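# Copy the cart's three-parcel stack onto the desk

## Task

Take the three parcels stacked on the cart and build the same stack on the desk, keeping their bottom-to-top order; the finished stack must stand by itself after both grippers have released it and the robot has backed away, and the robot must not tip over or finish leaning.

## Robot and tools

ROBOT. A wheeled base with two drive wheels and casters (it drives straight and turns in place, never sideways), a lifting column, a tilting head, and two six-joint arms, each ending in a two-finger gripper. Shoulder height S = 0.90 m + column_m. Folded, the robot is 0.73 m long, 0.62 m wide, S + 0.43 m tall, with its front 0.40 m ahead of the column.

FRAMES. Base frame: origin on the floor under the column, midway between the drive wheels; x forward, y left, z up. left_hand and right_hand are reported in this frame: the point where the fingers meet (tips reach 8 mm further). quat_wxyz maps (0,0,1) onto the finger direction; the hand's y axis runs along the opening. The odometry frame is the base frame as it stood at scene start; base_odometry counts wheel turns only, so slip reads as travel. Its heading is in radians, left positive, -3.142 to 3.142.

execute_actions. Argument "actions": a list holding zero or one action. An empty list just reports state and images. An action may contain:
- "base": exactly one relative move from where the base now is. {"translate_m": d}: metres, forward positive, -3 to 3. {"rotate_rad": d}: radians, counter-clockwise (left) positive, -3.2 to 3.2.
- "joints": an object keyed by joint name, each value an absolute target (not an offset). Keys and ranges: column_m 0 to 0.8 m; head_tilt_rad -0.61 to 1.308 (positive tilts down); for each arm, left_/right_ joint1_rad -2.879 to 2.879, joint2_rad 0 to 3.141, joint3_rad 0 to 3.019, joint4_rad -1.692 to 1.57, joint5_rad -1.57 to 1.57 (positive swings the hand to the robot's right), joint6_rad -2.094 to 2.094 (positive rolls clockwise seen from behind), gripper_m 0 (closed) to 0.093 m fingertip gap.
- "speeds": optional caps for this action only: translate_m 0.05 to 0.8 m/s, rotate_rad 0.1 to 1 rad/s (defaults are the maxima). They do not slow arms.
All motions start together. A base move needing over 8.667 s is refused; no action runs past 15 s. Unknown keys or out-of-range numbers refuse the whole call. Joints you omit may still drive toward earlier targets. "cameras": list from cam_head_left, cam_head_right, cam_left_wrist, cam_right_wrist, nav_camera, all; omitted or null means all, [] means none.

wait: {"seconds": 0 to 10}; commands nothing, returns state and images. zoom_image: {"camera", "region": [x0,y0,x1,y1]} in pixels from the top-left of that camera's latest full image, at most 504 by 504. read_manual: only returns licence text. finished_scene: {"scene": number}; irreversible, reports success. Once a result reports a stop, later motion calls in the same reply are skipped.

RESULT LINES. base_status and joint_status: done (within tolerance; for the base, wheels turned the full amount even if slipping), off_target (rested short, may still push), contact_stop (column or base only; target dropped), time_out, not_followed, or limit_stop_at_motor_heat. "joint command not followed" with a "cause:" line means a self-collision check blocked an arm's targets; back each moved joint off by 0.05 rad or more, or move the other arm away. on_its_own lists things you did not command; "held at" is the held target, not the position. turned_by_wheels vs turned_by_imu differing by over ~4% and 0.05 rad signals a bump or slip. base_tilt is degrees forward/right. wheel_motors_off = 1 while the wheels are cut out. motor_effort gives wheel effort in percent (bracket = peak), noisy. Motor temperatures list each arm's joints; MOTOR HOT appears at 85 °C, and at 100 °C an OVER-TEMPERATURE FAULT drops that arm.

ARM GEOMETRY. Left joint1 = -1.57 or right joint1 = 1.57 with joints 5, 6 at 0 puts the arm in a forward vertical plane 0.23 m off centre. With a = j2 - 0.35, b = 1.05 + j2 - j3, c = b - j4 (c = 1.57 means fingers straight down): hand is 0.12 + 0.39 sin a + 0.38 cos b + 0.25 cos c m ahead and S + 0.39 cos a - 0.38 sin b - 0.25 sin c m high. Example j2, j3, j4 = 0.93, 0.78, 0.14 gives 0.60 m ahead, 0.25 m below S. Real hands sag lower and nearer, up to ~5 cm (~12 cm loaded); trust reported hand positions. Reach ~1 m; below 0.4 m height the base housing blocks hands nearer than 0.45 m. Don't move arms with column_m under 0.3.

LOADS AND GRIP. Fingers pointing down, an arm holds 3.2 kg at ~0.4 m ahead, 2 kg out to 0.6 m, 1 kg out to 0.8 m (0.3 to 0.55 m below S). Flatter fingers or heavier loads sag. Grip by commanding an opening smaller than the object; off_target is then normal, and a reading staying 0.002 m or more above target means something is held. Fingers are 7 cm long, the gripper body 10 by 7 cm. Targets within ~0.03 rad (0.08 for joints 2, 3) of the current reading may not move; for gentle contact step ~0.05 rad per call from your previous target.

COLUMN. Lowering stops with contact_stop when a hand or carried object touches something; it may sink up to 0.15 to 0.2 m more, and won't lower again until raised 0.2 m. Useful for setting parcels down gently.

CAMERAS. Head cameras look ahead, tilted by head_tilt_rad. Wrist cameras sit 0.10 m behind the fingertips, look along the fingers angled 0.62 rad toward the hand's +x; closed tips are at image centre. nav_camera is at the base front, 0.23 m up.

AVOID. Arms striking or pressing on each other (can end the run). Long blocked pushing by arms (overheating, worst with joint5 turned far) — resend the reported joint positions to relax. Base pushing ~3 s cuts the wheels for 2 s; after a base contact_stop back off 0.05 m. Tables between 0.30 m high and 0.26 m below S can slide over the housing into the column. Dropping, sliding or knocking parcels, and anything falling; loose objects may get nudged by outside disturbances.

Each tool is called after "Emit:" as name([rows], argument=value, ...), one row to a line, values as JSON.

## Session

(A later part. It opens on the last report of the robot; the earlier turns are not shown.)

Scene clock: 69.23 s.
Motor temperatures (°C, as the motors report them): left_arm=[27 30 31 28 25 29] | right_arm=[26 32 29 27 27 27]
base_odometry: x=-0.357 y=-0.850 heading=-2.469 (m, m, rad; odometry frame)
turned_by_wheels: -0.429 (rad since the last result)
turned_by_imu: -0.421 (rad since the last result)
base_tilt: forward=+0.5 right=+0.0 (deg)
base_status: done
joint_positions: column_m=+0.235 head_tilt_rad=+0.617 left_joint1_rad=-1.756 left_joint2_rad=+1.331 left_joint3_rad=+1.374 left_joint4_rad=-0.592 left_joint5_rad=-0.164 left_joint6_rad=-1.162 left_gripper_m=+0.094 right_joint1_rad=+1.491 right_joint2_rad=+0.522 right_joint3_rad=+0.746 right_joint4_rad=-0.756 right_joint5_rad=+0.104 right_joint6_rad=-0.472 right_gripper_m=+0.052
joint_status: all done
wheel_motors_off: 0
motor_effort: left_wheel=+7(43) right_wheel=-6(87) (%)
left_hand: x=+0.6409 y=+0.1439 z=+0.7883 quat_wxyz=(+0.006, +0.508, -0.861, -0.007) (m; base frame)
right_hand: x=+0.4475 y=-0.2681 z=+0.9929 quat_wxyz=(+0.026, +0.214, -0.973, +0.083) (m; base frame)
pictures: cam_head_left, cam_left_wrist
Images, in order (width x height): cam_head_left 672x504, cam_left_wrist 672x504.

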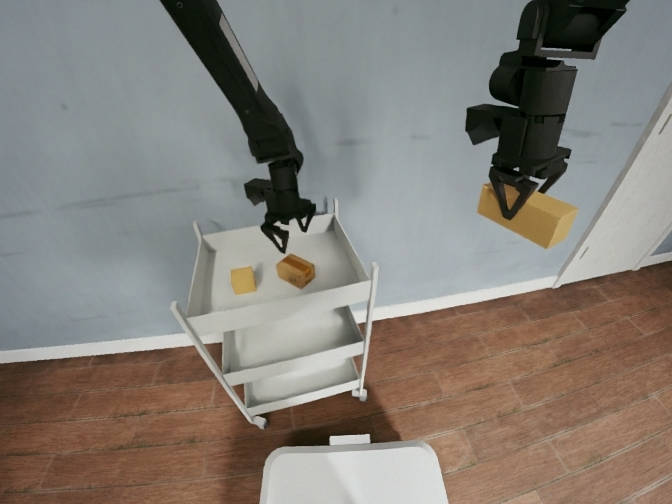

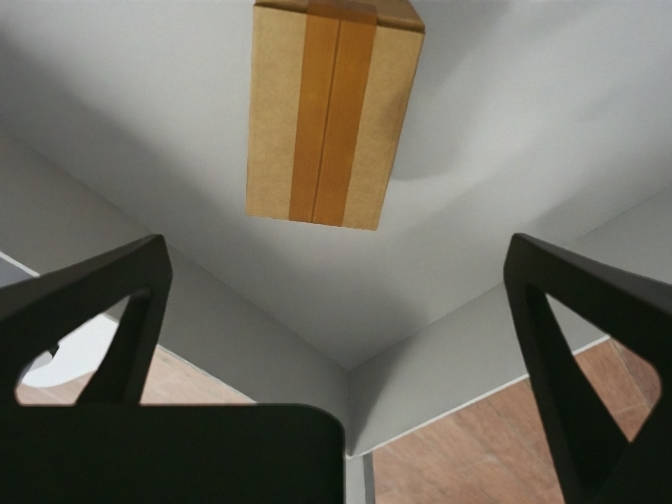

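Emit:
execute_actions([
  {"base":{"rotate_rad":0.012},"joints":{"column_m":0.135,"left_joint6_rad":-1.03}},
], cameras=["cam_left_wrist"])

Emit:
execute_actions([
  {"joints":{"left_gripper_m":0.02}},
], cameras=[])

Emit:
execute_actions([
  {"joints":{"column_m":0.27}},
], cameras=["cam_left_wrist"])

Emit:
execute_actions([
  {"base":{"rotate_rad":-1.65},"joints":{"column_m":0.45}},
], cameras=["cam_head_left","nav_camera"])

Scene clock: 80.40 s.
Motor temperatures (°C, as the motors report them): left_arm=[27 31 31 28 25 29] | right_arm=[26 31 29 27 27 27]
base_odometry: x=-0.357 y=-0.850 heading=-2.457 (m, m, rad; odometry frame)
turned_by_wheels: +0.012 (rad since the last result)
turned_by_imu: +0.010 (rad since the last result)
base_tilt: forward=+0.5 right=+0.0 (deg)
base_status: done
joint_positions: column_m=+0.135 head_tilt_rad=+0.617 left_joint1_rad=-1.757 left_joint2_rad=+1.327 left_joint3_rad=+1.374 left_joint4_rad=-0.592 left_joint5_rad=-0.164 left_joint6_rad=-1.037 left_gripper_m=+0.094 right_joint1_rad=+1.491 right_joint2_rad=+0.522 right_joint3_rad=+0.746 right_joint4_rad=-0.756 right_joint5_rad=+0.103 right_joint6_rad=-0.472 right_gripper_m=+0.052
joint_status: all done
wheel_motors_off: 0
motor_effort: left_wheel=+2(17) right_wheel=+2(10) (%)
left_hand: x=+0.6425 y=+0.1435 z=+0.6908 quat_wxyz=(+0.005, +0.453, -0.891, -0.005) (m; base frame)
right_hand: x=+0.4475 y=-0.2680 z=+0.8930 quat_wxyz=(+0.026, +0.214, -0.973, +0.082) (m; base frame)
pictures: cam_left_wrist
Images, in order (width x height): cam_left_wrist 672x504.

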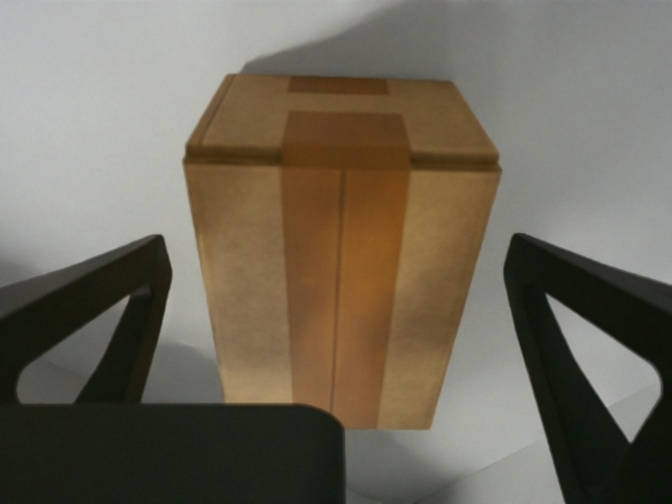

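Scene clock: 81.07 s.
Motor temperatures (°C, as the motors report them): left_arm=[27 31 31 28 25 29] | right_arm=[26 31 29 27 27 27]
base_odometry: x=-0.357 y=-0.850 heading=-2.457 (m, m, rad; odometry frame)
turned_by_wheels: +0.000 (rad since the last result)
turned_by_imu: +0.000 (rad since the last result)
base_tilt: forward=+0.5 right=+0.0 (deg)
base_status: not commanded
joint_positions: column_m=+0.135 head_tilt_rad=+0.617 left_joint1_rad=-1.757 left_joint2_rad=+1.327 left_joint3_rad=+1.374 left_joint4_rad=-0.592 left_joint5_rad=-0.164 left_joint6_rad=-1.037 left_gripper_m=+0.059 right_joint1_rad=+1.491 right_joint2_rad=+0.522 right_joint3_rad=+0.746 right_joint4_rad=-0.756 right_joint5_rad=+0.103 right_joint6_rad=-0.472 right_gripper_m=+0.052
joint_status: left_gripper_m off_target (ended at +0.059, target +0.020)
wheel_motors_off: 0
motor_effort: left_wheel=+2(3) right_wheel=+2(1) (%)
left_hand: x=+0.6424 y=+0.1436 z=+0.6908 quat_wxyz=(+0.005, +0.453, -0.891, -0.005) (m; base frame)
right_hand: x=+0.4475 y=-0.2680 z=+0.8930 quat_wxyz=(+0.026, +0.214, -0.973, +0.082) (m; base frame)
pictures: none
No camera images: the call's "cameras" was empty. Leave "cameras" out to get every camera's image.

Scene clock: 83.43 s.
Motor temperatures (°C, as the motors report them): left_arm=[27 32 31 28 25 29] | right_arm=[26 31 29 27 27 27]
base_odometry: x=-0.357 y=-0.850 heading=-2.457 (m, m, rad; odometry frame)
turned_by_wheels: +0.000 (rad since the last result)
turned_by_imu: -0.001 (rad since the last result)
base_tilt: forward=+0.4 right=+0.0 (deg)
base_status: not commanded
joint_positions: column_m=+0.270 head_tilt_rad=+0.617 left_joint1_rad=-1.757 left_joint2_rad=+1.327 left_joint3_rad=+1.374 left_joint4_rad=-0.592 left_joint5_rad=-0.164 left_joint6_rad=-1.037 left_gripper_m=+0.059 right_joint1_rad=+1.491 right_joint2_rad=+0.522 right_joint3_rad=+0.746 right_joint4_rad=-0.756 right_joint5_rad=+0.103 right_joint6_rad=-0.472 right_gripper_m=+0.052
joint_status: all done
wheel_motors_off: 0
motor_effort: left_wheel=+4(4) right_wheel=+2(2) (%)
left_hand: x=+0.6424 y=+0.1436 z=+0.8257 quat_wxyz=(+0.005, +0.453, -0.891, -0.005) (m; base frame)
right_hand: x=+0.4475 y=-0.2680 z=+1.0279 quat_wxyz=(+0.026, +0.214, -0.973, +0.082) (m; base frame)
pictures: cam_left_wrist
Images, in order (width x height): cam_left_wrist 672x504.

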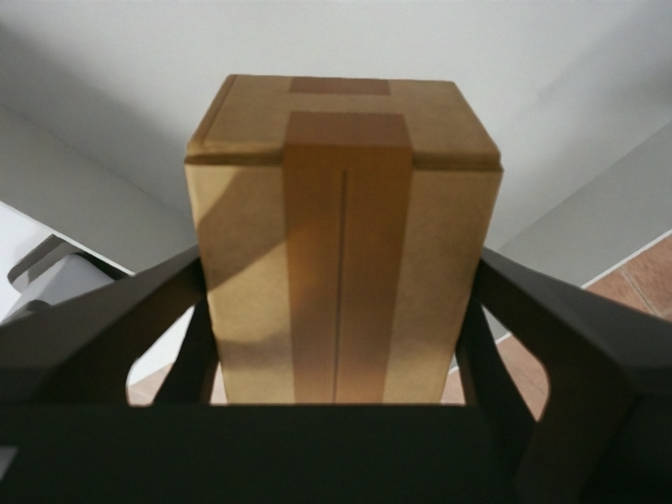

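Scene clock: 86.67 s.
Motor temperatures (°C, as the motors report them): left_arm=[27 32 31 28 25 29] | right_arm=[26 31 29 27 27 27]
base_odometry: x=-0.357 y=-0.850 heading=+2.177 (m, m, rad; odometry frame)
turned_by_wheels: -1.649 (rad since the last result)
turned_by_imu: -1.646 (rad since the last result)
base_tilt: forward=+0.4 right=+0.0 (deg)
base_status: done
joint_positions: column_m=+0.450 head_tilt_rad=+0.617 left_joint1_rad=-1.757 left_joint2_rad=+1.327 left_joint3_rad=+1.374 left_joint4_rad=-0.592 left_joint5_rad=-0.164 left_joint6_rad=-1.037 left_gripper_m=+0.059 right_joint1_rad=+1.491 right_joint2_rad=+0.522 right_joint3_rad=+0.746 right_joint4_rad=-0.756 right_joint5_rad=+0.103 right_joint6_rad=-0.472 right_gripper_m=+0.052
joint_status: all done
wheel_motors_off: 0
motor_effort: left_wheel=+7(25) right_wheel=-7(30) (%)
left_hand: x=+0.6424 y=+0.1436 z=+1.0057 quat_wxyz=(+0.005, +0.453, -0.891, -0.005) (m; base frame)
right_hand: x=+0.4475 y=-0.2679 z=+1.2079 quat_wxyz=(+0.025, +0.214, -0.973, +0.082) (m; base frame)
pictures: cam_head_left, nav_camera
Images, in order (width x height): cam_head_left 672x504, nav_camera 672x504.

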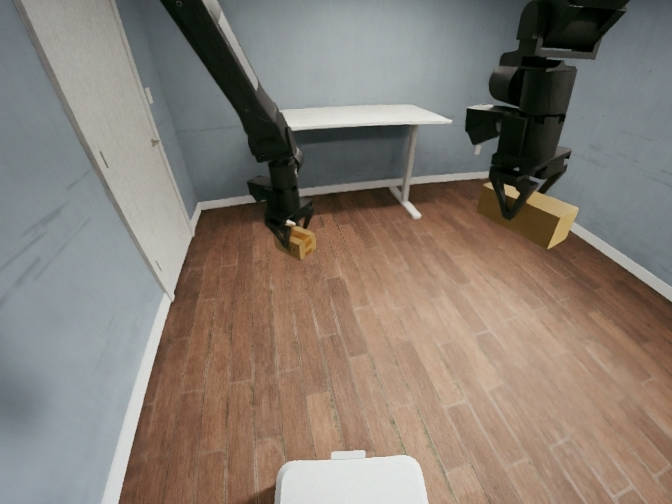

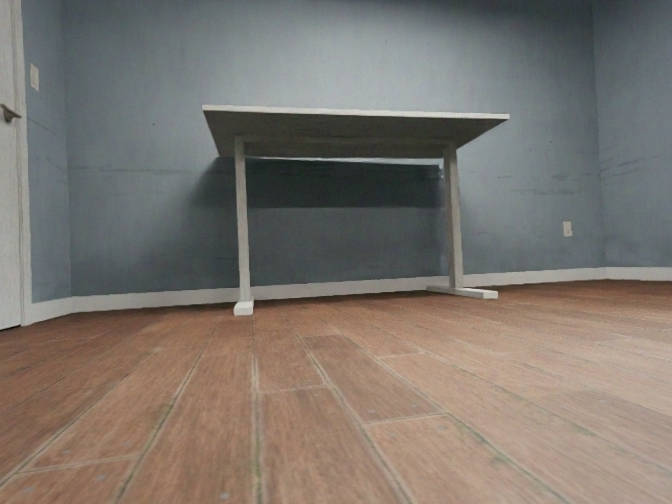

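Emit:
execute_actions([
  {"base":{"translate_m":1.65},"joints":{"column_m":0.54}},
], cameras=["cam_head_left","cam_head_right","cam_left_wrist"])

Scene clock: 99.33 s.
Motor temperatures (°C, as the motors report them): left_arm=[27 32 31 28 25 29] | right_arm=[26 31 30 27 27 27]
base_odometry: x=-1.296 y=+0.506 heading=+2.175 (m, m, rad; odometry frame)
turned_by_wheels: -0.002 (rad since the last result)
turned_by_imu: -0.002 (rad since the last result)
base_tilt: forward=+0.4 right=+0.0 (deg)
base_status: done
joint_positions: column_m=+0.540 head_tilt_rad=+0.617 left_joint1_rad=-1.757 left_joint2_rad=+1.327 left_joint3_rad=+1.375 left_joint4_rad=-0.593 left_joint5_rad=-0.164 left_joint6_rad=-1.037 left_gripper_m=+0.059 right_joint1_rad=+1.491 right_joint2_rad=+0.523 right_joint3_rad=+0.745 right_joint4_rad=-0.756 right_joint5_rad=+0.103 right_joint6_rad=-0.472 right_gripper_m=+0.052
joint_status: all done
wheel_motors_off: 0
motor_effort: left_wheel=-1(61) right_wheel=+2(81) (%)
left_hand: x=+0.6428 y=+0.1436 z=+1.0959 quat_wxyz=(+0.005, +0.453, -0.891, -0.005) (m; base frame)
right_hand: x=+0.4469 y=-0.2679 z=+1.2974 quat_wxyz=(+0.026, +0.214, -0.973, +0.082) (m; base frame)
pictures: cam_head_left, cam_head_right, cam_left_wrist
Images, in order (width x height): cam_head_left 672x504, cam_head_right 672x504, cam_left_wrist 672x504.

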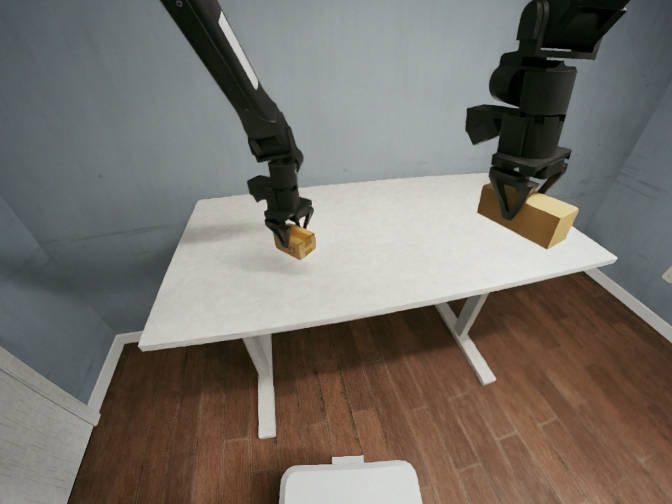

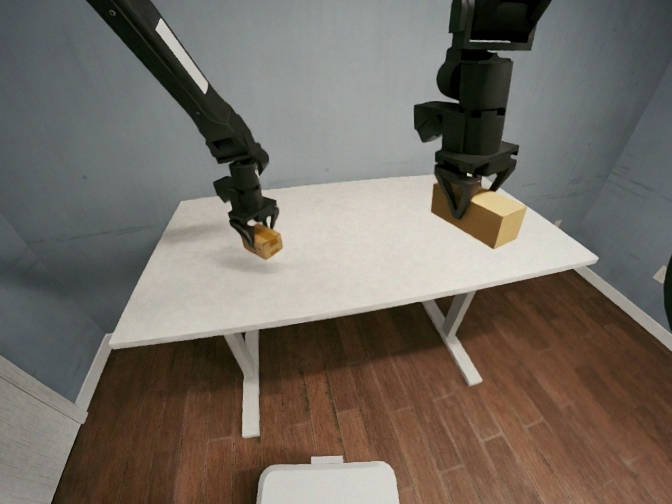

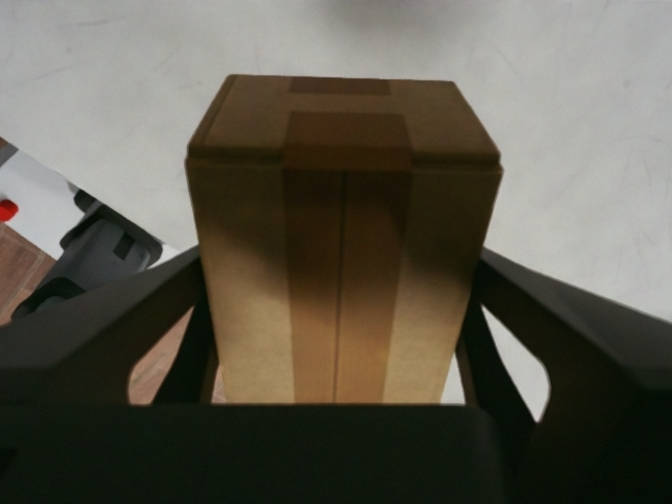

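Emit:
execute_actions([
  {"base":{"translate_m":0.04},"joints":{"column_m":0.465}},
], cameras=["cam_head_left","cam_left_wrist"])

Scene clock: 103.63 s.
Motor temperatures (°C, as the motors report them): left_arm=[27 32 31 28 25 29] | right_arm=[26 30 30 27 27 27]
base_odometry: x=-1.319 y=+0.539 heading=+2.174 (m, m, rad; odometry frame)
turned_by_wheels: -0.001 (rad since the last result)
turned_by_imu: -0.003 (rad since the last result)
base_tilt: forward=+0.5 right=+0.0 (deg)
base_status: done
joint_positions: column_m=+0.465 head_tilt_rad=+0.617 left_joint1_rad=-1.757 left_joint2_rad=+1.327 left_joint3_rad=+1.376 left_joint4_rad=-0.594 left_joint5_rad=-0.164 left_joint6_rad=-1.037 left_gripper_m=+0.059 right_joint1_rad=+1.491 right_joint2_rad=+0.522 right_joint3_rad=+0.745 right_joint4_rad=-0.757 right_joint5_rad=+0.103 right_joint6_rad=-0.472 right_gripper_m=+0.052
joint_status: all done
wheel_motors_off: 0
motor_effort: left_wheel=-1(31) right_wheel=+2(35) (%)
left_hand: x=+0.6430 y=+0.1436 z=+1.0213 quat_wxyz=(+0.005, +0.453, -0.891, -0.005) (m; base frame)
right_hand: x=+0.4470 y=-0.2679 z=+1.2230 quat_wxyz=(+0.026, +0.214, -0.973, +0.082) (m; base frame)
pictures: cam_head_left, cam_left_wrist
Images, in order (width x height): cam_head_left 672x504, cam_left_wrist 672x504.

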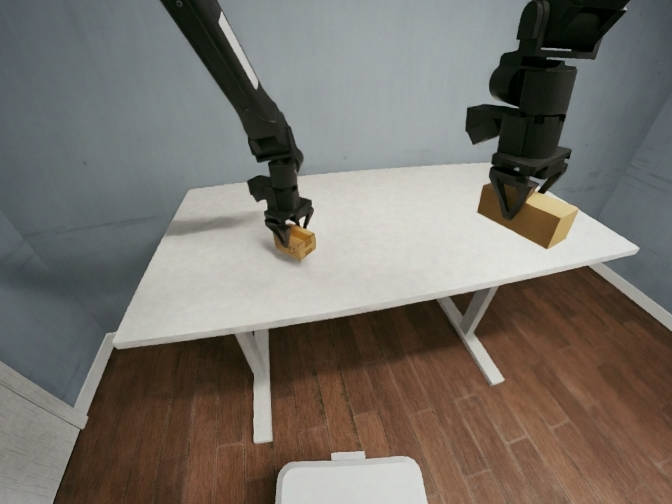

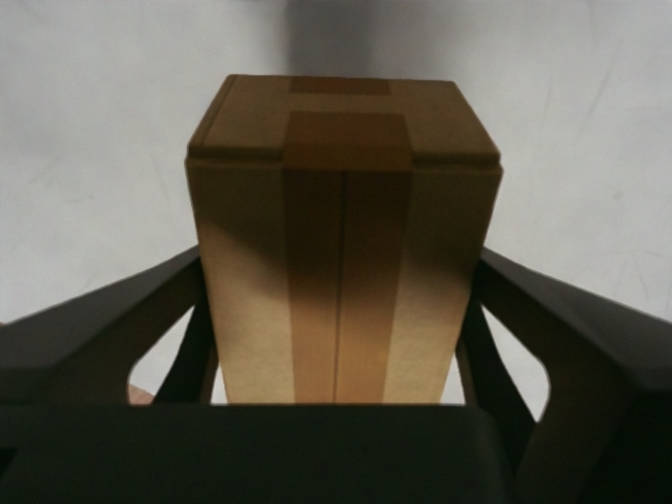

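Emit:
execute_actions([
  {"joints":{"column_m":0.435}},
], cameras=["cam_left_wrist"])

Scene clock: 107.40 s.
Motor temperatures (°C, as the motors report them): left_arm=[27 33 31 28 25 29] | right_arm=[26 30 30 27 27 27]
base_odometry: x=-1.319 y=+0.539 heading=+2.174 (m, m, rad; odometry frame)
turned_by_wheels: +0.000 (rad since the last result)
turned_by_imu: -0.002 (rad since the last result)
base_tilt: forward=+0.5 right=-0.1 (deg)
base_status: not commanded
joint_positions: column_m=+0.435 head_tilt_rad=+0.617 left_joint1_rad=-1.757 left_joint2_rad=+1.327 left_joint3_rad=+1.376 left_joint4_rad=-0.594 left_joint5_rad=-0.164 left_joint6_rad=-1.037 left_gripper_m=+0.059 right_joint1_rad=+1.491 right_joint2_rad=+0.522 right_joint3_rad=+0.745 right_joint4_rad=-0.757 right_joint5_rad=+0.103 right_joint6_rad=-0.472 right_gripper_m=+0.052
joint_status: all done
wheel_motors_off: 0
motor_effort: left_wheel=-2(2) right_wheel=+2(2) (%)
left_hand: x=+0.6430 y=+0.1436 z=+0.9912 quat_wxyz=(+0.005, +0.453, -0.891, -0.005) (m; base frame)
right_hand: x=+0.4470 y=-0.2679 z=+1.1930 quat_wxyz=(+0.026, +0.214, -0.973, +0.082) (m; base frame)
pictures: cam_left_wrist
Images, in order (width x height): cam_left_wrist 672x504.

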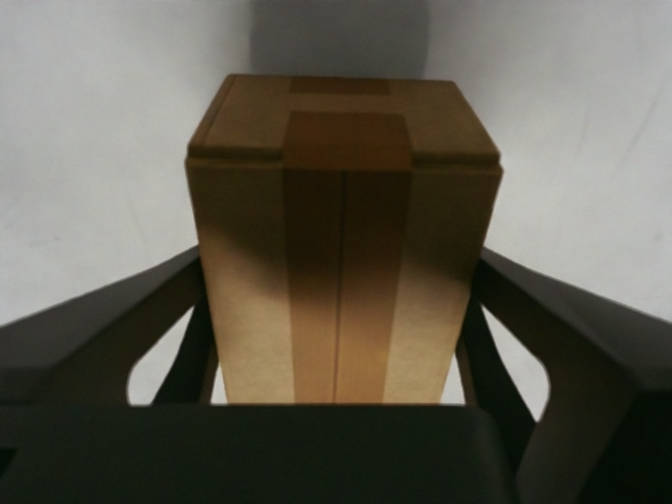

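Emit:
execute_actions([
  {"joints":{"column_m":0.417}},
], cameras=["cam_left_wrist"])

Scene clock: 116.40 s.
Motor temperatures (°C, as the motors report them): left_arm=[27 33 31 28 25 29] | right_arm=[26 30 30 27 27 27]
base_odometry: x=-1.319 y=+0.539 heading=+2.174 (m, m, rad; odometry frame)
turned_by_wheels: +0.000 (rad since the last result)
turned_by_imu: -0.002 (rad since the last result)
base_tilt: forward=+0.5 right=+0.1 (deg)
base_status: not commanded
joint_positions: column_m=+0.417 head_tilt_rad=+0.617 left_joint1_rad=-1.757 left_joint2_rad=+1.318 left_joint3_rad=+1.377 left_joint4_rad=-0.598 left_joint5_rad=-0.164 left_joint6_rad=-1.036 left_gripper_m=+0.059 right_joint1_rad=+1.491 right_joint2_rad=+0.522 right_joint3_rad=+0.745 right_joint4_rad=-0.757 right_joint5_rad=+0.103 right_joint6_rad=-0.472 right_gripper_m=+0.052
joint_status: all done
wheel_motors_off: 0
motor_effort: left_wheel=-2(3) right_wheel=+3(4) (%)
left_hand: x=+0.6455 y=+0.1441 z=+0.9782 quat_wxyz=(+0.002, +0.453, -0.891, -0.003) (m; base frame)
right_hand: x=+0.4470 y=-0.2679 z=+1.1750 quat_wxyz=(+0.026, +0.214, -0.973, +0.082) (m; base frame)
pictures: cam_left_wrist
Images, in order (width x height): cam_left_wrist 672x504.

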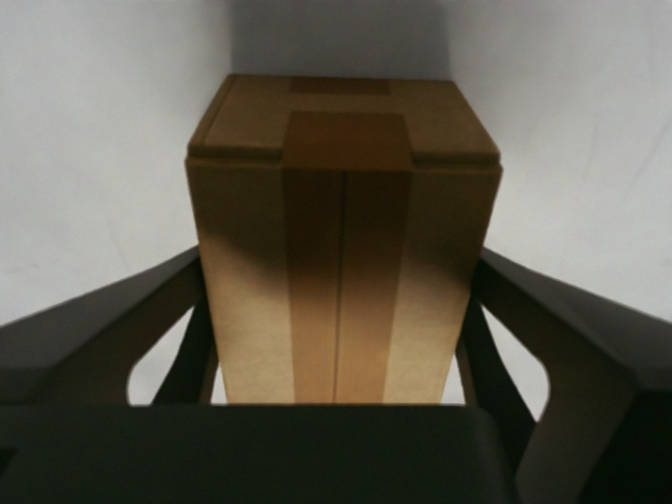

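Emit:
execute_actions([
  {"joints":{"left_gripper_m":0.093}},
], cameras=[])

Emit:
execute_actions([
  {"joints":{"column_m":0.505}},
], cameras=[])

Emit:
execute_actions([
  {"base":{"rotate_rad":0.418},"joints":{"left_joint1_rad":-1.5,"left_joint2_rad":0.52,"left_joint3_rad":0.758,"left_joint4_rad":-0.76,"left_joint6_rad":0,"right_joint1_rad":1.804,"right_joint2_rad":1.308,"right_joint3_rad":1.43,"right_joint4_rad":-0.572,"right_joint5_rad":0.312,"right_joint6_rad":-0.37}},
], cameras=["cam_head_left","cam_head_right","cam_right_wrist"])

Emit:
zoom_image(camera="cam_head_right", region=[290,180,450,300])

Scene clock: 123.03 s.
Motor temperatures (°C, as the motors report them): left_arm=[27 33 31 28 25 29] | right_arm=[26 30 30 27 27 27]
base_odometry: x=-1.319 y=+0.539 heading=+2.174 (m, m, rad; odometry frame)
turned_by_wheels: +0.000 (rad since the last result)
turned_by_imu: -0.001 (rad since the last result)
base_tilt: forward=+0.6 right=+0.0 (deg)
base_status: not commanded
joint_positions: column_m=+0.417 head_tilt_rad=+0.617 left_joint1_rad=-1.757 left_joint2_rad=+1.318 left_joint3_rad=+1.377 left_joint4_rad=-0.598 left_joint5_rad=-0.164 left_joint6_rad=-1.036 left_gripper_m=+0.093 right_joint1_rad=+1.491 right_joint2_rad=+0.522 right_joint3_rad=+0.745 right_joint4_rad=-0.757 right_joint5_rad=+0.103 right_joint6_rad=-0.472 right_gripper_m=+0.052
joint_status: all done
wheel_motors_off: 0
motor_effort: left_wheel=-2(2) right_wheel=+3(3) (%)
left_hand: x=+0.6455 y=+0.1441 z=+0.9782 quat_wxyz=(+0.002, +0.453, -0.891, -0.003) (m; base frame)
right_hand: x=+0.4470 y=-0.2679 z=+1.1750 quat_wxyz=(+0.026, +0.214, -0.973, +0.082) (m; base frame)
pictures: none
No camera images: the call's "cameras" was empty. Leave "cameras" out to get every camera's image.

Scene clock: 124.77 s.
Motor temperatures (°C, as the motors report them): left_arm=[27 33 31 28 25 29] | right_arm=[26 30 30 27 27 27]
base_odometry: x=-1.319 y=+0.539 heading=+2.174 (m, m, rad; odometry frame)
turned_by_wheels: +0.000 (rad since the last result)
turned_by_imu: -0.001 (rad since the last result)
base_tilt: forward=+0.5 right=+0.0 (deg)
base_status: not commanded
joint_positions: column_m=+0.505 head_tilt_rad=+0.617 left_joint1_rad=-1.757 left_joint2_rad=+1.318 left_joint3_rad=+1.377 left_joint4_rad=-0.598 left_joint5_rad=-0.164 left_joint6_rad=-1.036 left_gripper_m=+0.093 right_joint1_rad=+1.491 right_joint2_rad=+0.522 right_joint3_rad=+0.745 right_joint4_rad=-0.757 right_joint5_rad=+0.103 right_joint6_rad=-0.472 right_gripper_m=+0.052
joint_status: all done
wheel_motors_off: 0
motor_effort: left_wheel=-2(2) right_wheel=+3(3) (%)
left_hand: x=+0.6455 y=+0.1441 z=+1.0660 quat_wxyz=(+0.002, +0.453, -0.891, -0.003) (m; base frame)
right_hand: x=+0.4470 y=-0.2679 z=+1.2628 quat_wxyz=(+0.026, +0.214, -0.973, +0.082) (m; base frame)
pictures: none
No camera images: the call's "cameras" was empty. Leave "cameras" out to get every camera's image.

Scene clock: 126.70 s.
Motor temperatures (°C, as the motors report them): left_arm=[27 33 31 28 25 29] | right_arm=[26 31 30 27 27 27]
base_odometry: x=-1.320 y=+0.540 heading=+2.591 (m, m, rad; odometry frame)
turned_by_wheels: +0.416 (rad since the last result)
turned_by_imu: +0.404 (rad since the last result)
base_tilt: forward=+0.4 right=+0.0 (deg)
base_status: done
joint_positions: column_m=+0.505 head_tilt_rad=+0.617 left_joint1_rad=-1.487 left_joint2_rad=+0.520 left_joint3_rad=+0.750 left_joint4_rad=-0.756 left_joint5_rad=-0.166 left_joint6_rad=-0.008 left_gripper_m=+0.093 right_joint1_rad=+1.796 right_joint2_rad=+1.324 right_joint3_rad=+1.401 right_joint4_rad=-0.569 right_joint5_rad=+0.309 right_joint6_rad=-0.384 right_gripper_m=+0.052
joint_status: all done
wheel_motors_off: 0
motor_effort: left_wheel=-4(71) right_wheel=+3(69) (%)
left_hand: x=+0.4494 y=+0.2789 z=+1.2670 quat_wxyz=(+0.003, +0.025, -0.993, -0.119) (m; base frame)
right_hand: x=+0.6651 y=-0.1455 z=+1.0722 quat_wxyz=(-0.013, +0.241, -0.969, +0.059) (m; base frame)
pictures: cam_head_left, cam_head_right, cam_right_wrist
Images, in order (width x height): cam_head_left 672x504, cam_head_right 672x504, cam_right_wrist 672x504.

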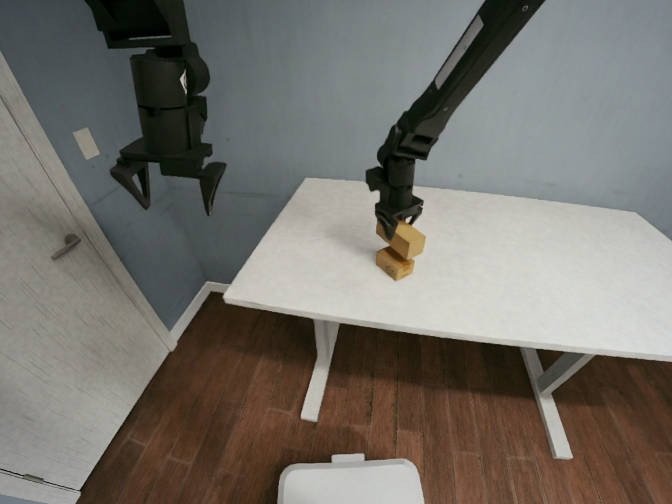

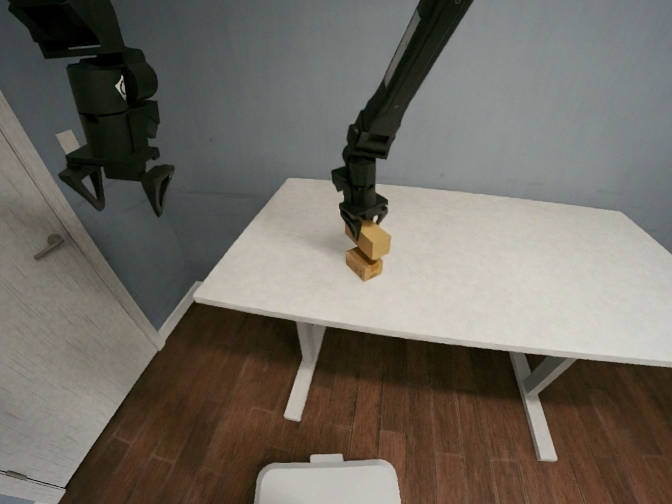

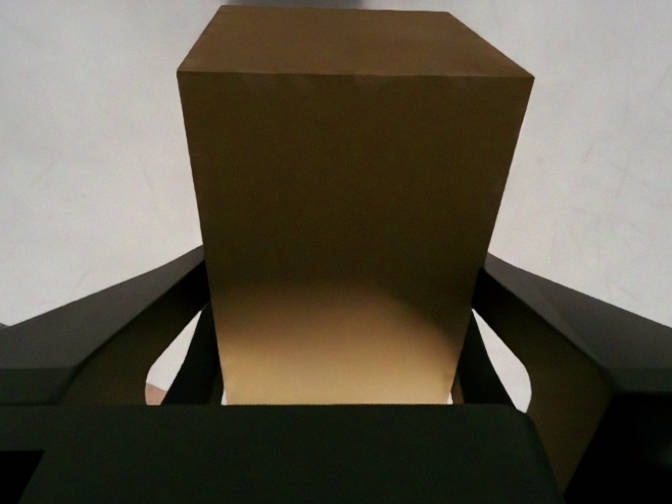

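Region (290, 180, 450, 300) of cam_head_right's 672x504 image, scaled by 3.150, with more detail than that image has; it fills the top 378 rows of this view, and the rest is white.

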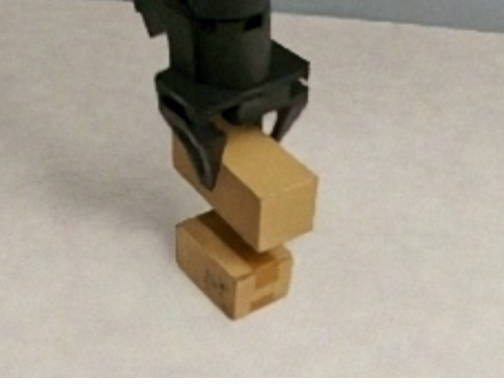

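Emit:
execute_actions([
  {"base":{"rotate_rad":0.014},"joints":{"column_m":0.473,"right_joint6_rad":-0.46}},
], cameras=["cam_head_right"])

Emit:
zoom_image(camera="cam_head_right", region=[290,180,450,300])

Scene clock: 134.67 s.
Motor temperatures (°C, as the motors report them): left_arm=[27 32 31 28 25 29] | right_arm=[26 32 30 27 27 27]
base_odometry: x=-1.320 y=+0.540 heading=+2.603 (m, m, rad; odometry frame)
turned_by_wheels: +0.013 (rad since the last result)
turned_by_imu: +0.011 (rad since the last result)
base_tilt: forward=+0.4 right=+0.0 (deg)
base_status: done
joint_positions: column_m=+0.473 head_tilt_rad=+0.617 left_joint1_rad=-1.487 left_joint2_rad=+0.520 left_joint3_rad=+0.750 left_joint4_rad=-0.756 left_joint5_rad=-0.166 left_joint6_rad=-0.008 left_gripper_m=+0.093 right_joint1_rad=+1.798 right_joint2_rad=+1.322 right_joint3_rad=+1.402 right_joint4_rad=-0.569 right_joint5_rad=+0.309 right_joint6_rad=-0.449 right_gripper_m=+0.052
joint_status: all done
wheel_motors_off: 0
motor_effort: left_wheel=-5(30) right_wheel=+5(25) (%)
left_hand: x=+0.4494 y=+0.2787 z=+1.2351 quat_wxyz=(+0.003, +0.025, -0.993, -0.119) (m; base frame)
right_hand: x=+0.6661 y=-0.1444 z=+1.0417 quat_wxyz=(-0.013, +0.272, -0.960, +0.059) (m; base frame)
pictures: cam_head_right
Images, in order (width x height): cam_head_right 672x504.

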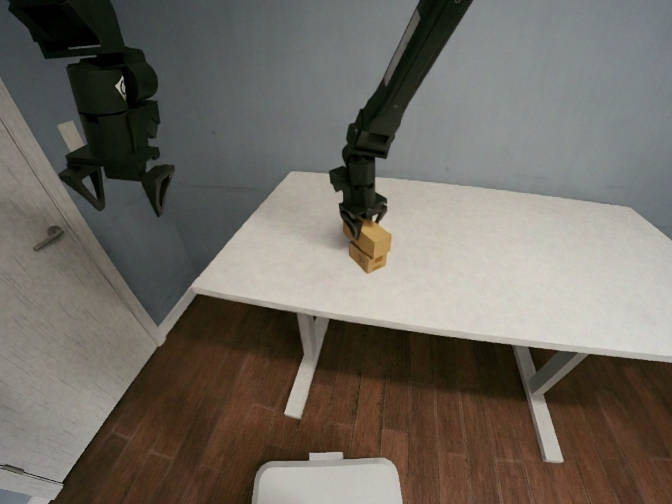

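Region (290, 180, 450, 300) of cam_head_right's 672x504 image, scaled by 3.150, with more detail than that image has; it fills the top 378 rows of this view, and the rest is white.

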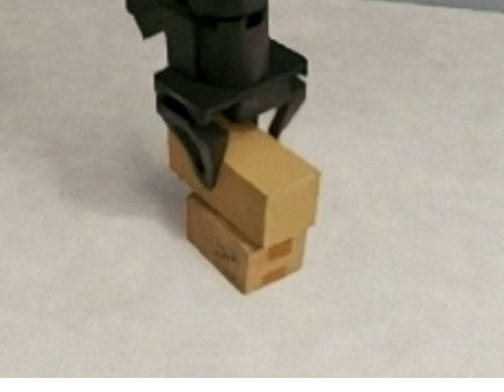

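Emit:
execute_actions([
  {"base":{"translate_m":-0.008}},
], cameras=[])

Emit:
execute_actions([
  {"joints":{"column_m":0.462}},
], cameras=[])

Emit:
execute_actions([
  {"joints":{"right_gripper_m":0.093}},
], cameras=[])

Emit:
execute_actions([
  {"joints":{"column_m":0.515}},
], cameras=[])

Emit:
execute_actions([
  {"base":{"rotate_rad":-0.435}},
], cameras=["cam_head_right"])

Emit:
execute_actions([
  {"base":{"translate_m":-1.684},"joints":{"column_m":0.255,"right_joint6_rad":-1.05}},
], cameras=[])

Emit:
execute_actions([
  {"base":{"rotate_rad":2.27}},
], cameras=["cam_head_right","cam_right_wrist"])

Scene clock: 147.33 s.
Motor temperatures (°C, as the motors report them): left_arm=[27 32 32 28 25 29] | right_arm=[26 32 30 27 27 27]
base_odometry: x=-1.314 y=+0.536 heading=+2.603 (m, m, rad; odometry frame)
turned_by_wheels: +0.000 (rad since the last result)
turned_by_imu: -0.002 (rad since the last result)
base_tilt: forward=+0.5 right=+0.0 (deg)
base_status: done
joint_positions: column_m=+0.473 head_tilt_rad=+0.617 left_joint1_rad=-1.487 left_joint2_rad=+0.519 left_joint3_rad=+0.748 left_joint4_rad=-0.757 left_joint5_rad=-0.166 left_joint6_rad=-0.008 left_gripper_m=+0.093 right_joint1_rad=+1.798 right_joint2_rad=+1.321 right_joint3_rad=+1.405 right_joint4_rad=-0.570 right_joint5_rad=+0.309 right_joint6_rad=-0.449 right_gripper_m=+0.052
joint_status: not commanded
wheel_motors_off: 0
motor_effort: left_wheel=-2(71) right_wheel=+0(50) (%)
left_hand: x=+0.4482 y=+0.2786 z=+1.2349 quat_wxyz=(+0.004, +0.025, -0.993, -0.119) (m; base frame)
right_hand: x=+0.6674 y=-0.1444 z=+1.0427 quat_wxyz=(-0.014, +0.272, -0.960, +0.059) (m; base frame)
pictures: none
No camera images: the call's "cameras" was empty. Leave "cameras" out to get every camera's image.

Scene clock: 148.03 s.
Motor temperatures (°C, as the motors report them): left_arm=[27 31 32 28 25 29] | right_arm=[26 32 30 27 27 27]
base_odometry: x=-1.314 y=+0.536 heading=+2.603 (m, m, rad; odometry frame)
turned_by_wheels: +0.000 (rad since the last result)
turned_by_imu: +0.000 (rad since the last result)
base_tilt: forward=+0.5 right=+0.0 (deg)
base_status: not commanded
joint_positions: column_m=+0.462 head_tilt_rad=+0.617 left_joint1_rad=-1.487 left_joint2_rad=+0.519 left_joint3_rad=+0.748 left_joint4_rad=-0.757 left_joint5_rad=-0.166 left_joint6_rad=-0.008 left_gripper_m=+0.093 right_joint1_rad=+1.798 right_joint2_rad=+1.316 right_joint3_rad=+1.405 right_joint4_rad=-0.571 right_joint5_rad=+0.309 right_joint6_rad=-0.450 right_gripper_m=+0.052
joint_status: all done
wheel_motors_off: 0
motor_effort: left_wheel=-7(7) right_wheel=-1(1) (%)
left_hand: x=+0.4482 y=+0.2786 z=+1.2239 quat_wxyz=(+0.004, +0.025, -0.993, -0.119) (m; base frame)
right_hand: x=+0.6692 y=-0.1448 z=+1.0346 quat_wxyz=(-0.016, +0.272, -0.960, +0.060) (m; base frame)
pictures: none
No camera images: the call's "cameras" was empty. Leave "cameras" out to get every camera's image.

Scene clock: 148.70 s.
Motor temperatures (°C, as the motors report them): left_arm=[27 31 32 28 25 29] | right_arm=[26 32 30 27 27 27]
base_odometry: x=-1.314 y=+0.536 heading=+2.603 (m, m, rad; odometry frame)
turned_by_wheels: +0.000 (rad since the last result)
turned_by_imu: +0.000 (rad since the last result)
base_tilt: forward=+0.4 right=-0.1 (deg)
base_status: not commanded
joint_positions: column_m=+0.462 head_tilt_rad=+0.617 left_joint1_rad=-1.487 left_joint2_rad=+0.519 left_joint3_rad=+0.748 left_joint4_rad=-0.757 left_joint5_rad=-0.166 left_joint6_rad=-0.008 left_gripper_m=+0.093 right_joint1_rad=+1.798 right_joint2_rad=+1.316 right_joint3_rad=+1.405 right_joint4_rad=-0.571 right_joint5_rad=+0.309 right_joint6_rad=-0.450 right_gripper_m=+0.093
joint_status: all done
wheel_motors_off: 0
motor_effort: left_wheel=-6(7) right_wheel=-1(1) (%)
left_hand: x=+0.4482 y=+0.2786 z=+1.2239 quat_wxyz=(+0.004, +0.025, -0.993, -0.119) (m; base frame)
right_hand: x=+0.6692 y=-0.1448 z=+1.0346 quat_wxyz=(-0.016, +0.272, -0.960, +0.060) (m; base frame)
pictures: none
No camera images: the call's "cameras" was empty. Leave "cameras" out to get every camera's image.

Scene clock: 149.97 s.
Motor temperatures (°C, as the motors report them): left_arm=[27 31 32 28 25 29] | right_arm=[26 32 30 27 27 27]
base_odometry: x=-1.314 y=+0.536 heading=+2.603 (m, m, rad; odometry frame)
turned_by_wheels: +0.000 (rad since the last result)
turned_by_imu: -0.001 (rad since the last result)
base_tilt: forward=+0.4 right=-0.1 (deg)
base_status: not commanded
joint_positions: column_m=+0.515 head_tilt_rad=+0.617 left_joint1_rad=-1.487 left_joint2_rad=+0.519 left_joint3_rad=+0.748 left_joint4_rad=-0.757 left_joint5_rad=-0.166 left_joint6_rad=-0.008 left_gripper_m=+0.093 right_joint1_rad=+1.798 right_joint2_rad=+1.315 right_joint3_rad=+1.405 right_joint4_rad=-0.571 right_joint5_rad=+0.309 right_joint6_rad=-0.450 right_gripper_m=+0.093
joint_status: all done
wheel_motors_off: 0
motor_effort: left_wheel=-7(7) right_wheel=-1(1) (%)
left_hand: x=+0.4482 y=+0.2786 z=+1.2768 quat_wxyz=(+0.004, +0.025, -0.993, -0.119) (m; base frame)
right_hand: x=+0.6694 y=-0.1448 z=+1.0877 quat_wxyz=(-0.016, +0.272, -0.960, +0.060) (m; base frame)
pictures: none
No camera images: the call's "cameras" was empty. Leave "cameras" out to get every camera's image.

Scene clock: 151.80 s.
Motor temperatures (°C, as the motors report them): left_arm=[27 31 32 28 25 29] | right_arm=[26 32 30 27 27 27]
base_odometry: x=-1.313 y=+0.536 heading=+2.171 (m, m, rad; odometry frame)
turned_by_wheels: -0.431 (rad since the last result)
turned_by_imu: -0.422 (rad since the last result)
base_tilt: forward=+0.5 right=-0.1 (deg)
base_status: done
joint_positions: column_m=+0.515 head_tilt_rad=+0.617 left_joint1_rad=-1.488 left_joint2_rad=+0.519 left_joint3_rad=+0.748 left_joint4_rad=-0.757 left_joint5_rad=-0.166 left_joint6_rad=-0.008 left_gripper_m=+0.093 right_joint1_rad=+1.799 right_joint2_rad=+1.315 right_joint3_rad=+1.405 right_joint4_rad=-0.571 right_joint5_rad=+0.309 right_joint6_rad=-0.450 right_gripper_m=+0.093
joint_status: not commanded
wheel_motors_off: 0
motor_effort: left_wheel=+0(50) right_wheel=-1(70) (%)
left_hand: x=+0.4482 y=+0.2784 z=+1.2767 quat_wxyz=(+0.004, +0.024, -0.993, -0.119) (m; base frame)
right_hand: x=+0.6693 y=-0.1444 z=+1.0878 quat_wxyz=(-0.016, +0.272, -0.960, +0.060) (m; base frame)
pictures: cam_head_right
Images, in order (width x height): cam_head_right 672x504.

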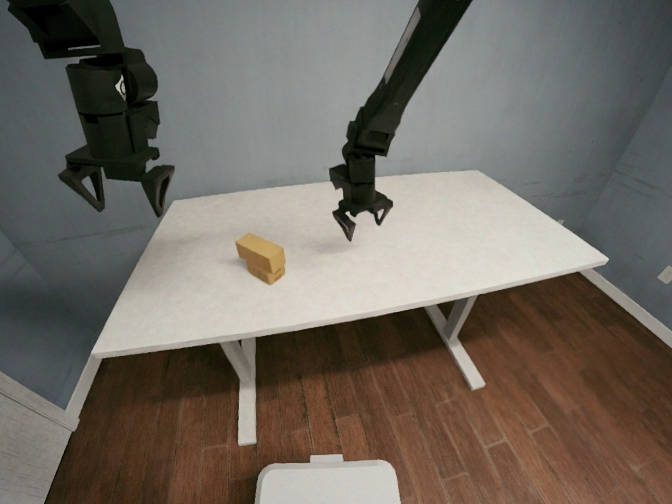

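Scene clock: 156.07 s.
Motor temperatures (°C, as the motors report them): left_arm=[27 31 32 28 25 29] | right_arm=[26 32 30 27 27 27]
base_odometry: x=-0.363 y=-0.854 heading=+2.169 (m, m, rad; odometry frame)
turned_by_wheels: -0.002 (rad since the last result)
turned_by_imu: -0.007 (rad since the last result)
base_tilt: forward=+0.4 right=+0.0 (deg)
base_status: done
joint_positions: column_m=+0.255 head_tilt_rad=+0.617 left_joint1_rad=-1.488 left_joint2_rad=+0.519 left_joint3_rad=+0.747 left_joint4_rad=-0.757 left_joint5_rad=-0.166 left_joint6_rad=-0.008 left_gripper_m=+0.093 right_joint1_rad=+1.799 right_joint2_rad=+1.314 right_joint3_rad=+1.410 right_joint4_rad=-0.571 right_joint5_rad=+0.309 right_joint6_rad=-1.036 right_gripper_m=+0.093
joint_status: all done
wheel_motors_off: 0
motor_effort: left_wheel=-1(74) right_wheel=+1(44) (%)
left_hand: x=+0.4479 y=+0.2784 z=+1.0168 quat_wxyz=(+0.004, +0.024, -0.993, -0.119) (m; base frame)
right_hand: x=+0.6726 y=-0.1444 z=+0.8299 quat_wxyz=(-0.001, +0.537, -0.841, +0.063) (m; base frame)
pictures: none
No camera images: the call's "cameras" was empty. Leave "cameras" out to get every camera's image.

Scene clock: 159.93 s.
Motor temperatures (°C, as the motors report them): left_arm=[27 31 32 28 25 29] | right_arm=[26 32 30 27 27 27]
base_odometry: x=-0.363 y=-0.854 heading=-1.845 (m, m, rad; odometry frame)
turned_by_wheels: +2.269 (rad since the last result)
turned_by_imu: +2.251 (rad since the last result)
base_tilt: forward=+0.4 right=+0.0 (deg)
base_status: done
joint_positions: column_m=+0.255 head_tilt_rad=+0.617 left_joint1_rad=-1.489 left_joint2_rad=+0.519 left_joint3_rad=+0.747 left_joint4_rad=-0.757 left_joint5_rad=-0.166 left_joint6_rad=-0.008 left_gripper_m=+0.093 right_joint1_rad=+1.799 right_joint2_rad=+1.314 right_joint3_rad=+1.410 right_joint4_rad=-0.571 right_joint5_rad=+0.310 right_joint6_rad=-1.036 right_gripper_m=+0.093
joint_status: not commanded
wheel_motors_off: 0
motor_effort: left_wheel=-6(57) right_wheel=+7(77) (%)
left_hand: x=+0.4480 y=+0.2783 z=+1.0167 quat_wxyz=(+0.004, +0.024, -0.993, -0.118) (m; base frame)
right_hand: x=+0.6726 y=-0.1445 z=+0.8299 quat_wxyz=(-0.001, +0.537, -0.841, +0.063) (m; base frame)
pictures: cam_head_right, cam_right_wrist
Images, in order (width x height): cam_head_right 672x504, cam_right_wrist 672x504.

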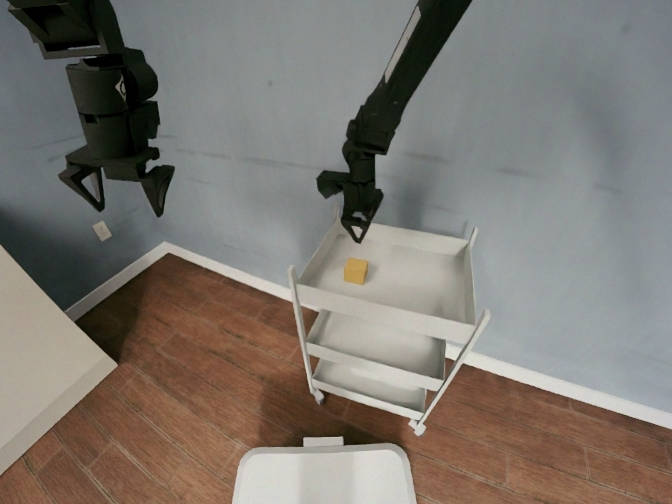

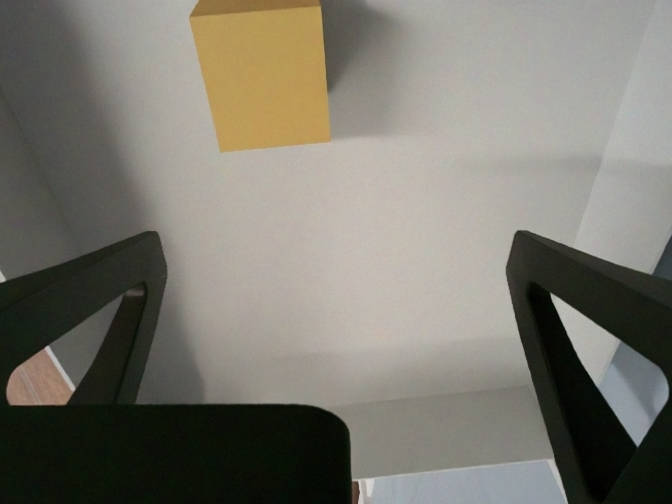

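Emit:
execute_actions([
  {"base":{"rotate_rad":0.031},"joints":{"column_m":0.215}},
], cameras=[])

Emit:
execute_actions([
  {"base":{"translate_m":-0.022},"joints":{"column_m":0.175}},
], cameras=["cam_right_wrist"])

Scene clock: 165.60 s.
Motor temperatures (°C, as the motors report them): left_arm=[27 31 32 28 25 29] | right_arm=[26 33 30 27 27 27]
base_odometry: x=-0.363 y=-0.854 heading=-1.815 (m, m, rad; odometry frame)
turned_by_wheels: +0.030 (rad since the last result)
turned_by_imu: +0.028 (rad since the last result)
base_tilt: forward=+0.4 right=+0.0 (deg)
base_status: done
joint_positions: column_m=+0.215 head_tilt_rad=+0.617 left_joint1_rad=-1.489 left_joint2_rad=+0.519 left_joint3_rad=+0.747 left_joint4_rad=-0.757 left_joint5_rad=-0.166 left_joint6_rad=-0.008 left_gripper_m=+0.093 right_joint1_rad=+1.800 right_joint2_rad=+1.313 right_joint3_rad=+1.410 right_joint4_rad=-0.571 right_joint5_rad=+0.310 right_joint6_rad=-1.036 right_gripper_m=+0.093
joint_status: all done
wheel_motors_off: 0
motor_effort: left_wheel=-7(29) right_wheel=+9(32) (%)
left_hand: x=+0.4480 y=+0.2783 z=+0.9767 quat_wxyz=(+0.004, +0.024, -0.993, -0.118) (m; base frame)
right_hand: x=+0.6728 y=-0.1441 z=+0.7903 quat_wxyz=(-0.002, +0.537, -0.841, +0.063) (m; base frame)
pictures: none
No camera images: the call's "cameras" was empty. Leave "cameras" out to get every camera's image.

Scene clock: 166.73 s.
Motor temperatures (°C, as the motors report them): left_arm=[27 31 32 28 25 29] | right_arm=[26 33 30 27 27 27]
base_odometry: x=-0.358 y=-0.833 heading=-1.814 (m, m, rad; odometry frame)
turned_by_wheels: +0.001 (rad since the last result)
turned_by_imu: +0.001 (rad since the last result)
base_tilt: forward=+0.5 right=+0.0 (deg)
base_status: done
joint_positions: column_m=+0.175 head_tilt_rad=+0.617 left_joint1_rad=-1.489 left_joint2_rad=+0.518 left_joint3_rad=+0.746 left_joint4_rad=-0.758 left_joint5_rad=-0.166 left_joint6_rad=-0.008 left_gripper_m=+0.093 right_joint1_rad=+1.800 right_joint2_rad=+1.313 right_joint3_rad=+1.412 right_joint4_rad=-0.571 right_joint5_rad=+0.310 right_joint6_rad=-1.036 right_gripper_m=+0.093
joint_status: all done
wheel_motors_off: 0
motor_effort: left_wheel=-2(60) right_wheel=-1(56) (%)
left_hand: x=+0.4472 y=+0.2782 z=+0.9366 quat_wxyz=(+0.005, +0.024, -0.993, -0.118) (m; base frame)
right_hand: x=+0.6736 y=-0.1441 z=+0.7507 quat_wxyz=(-0.002, +0.537, -0.841, +0.063) (m; base frame)
pictures: cam_right_wrist
Images, in order (width x height): cam_right_wrist 672x504.

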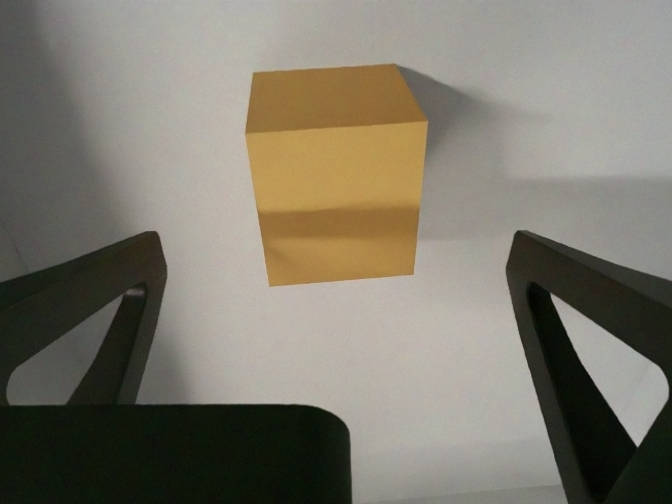

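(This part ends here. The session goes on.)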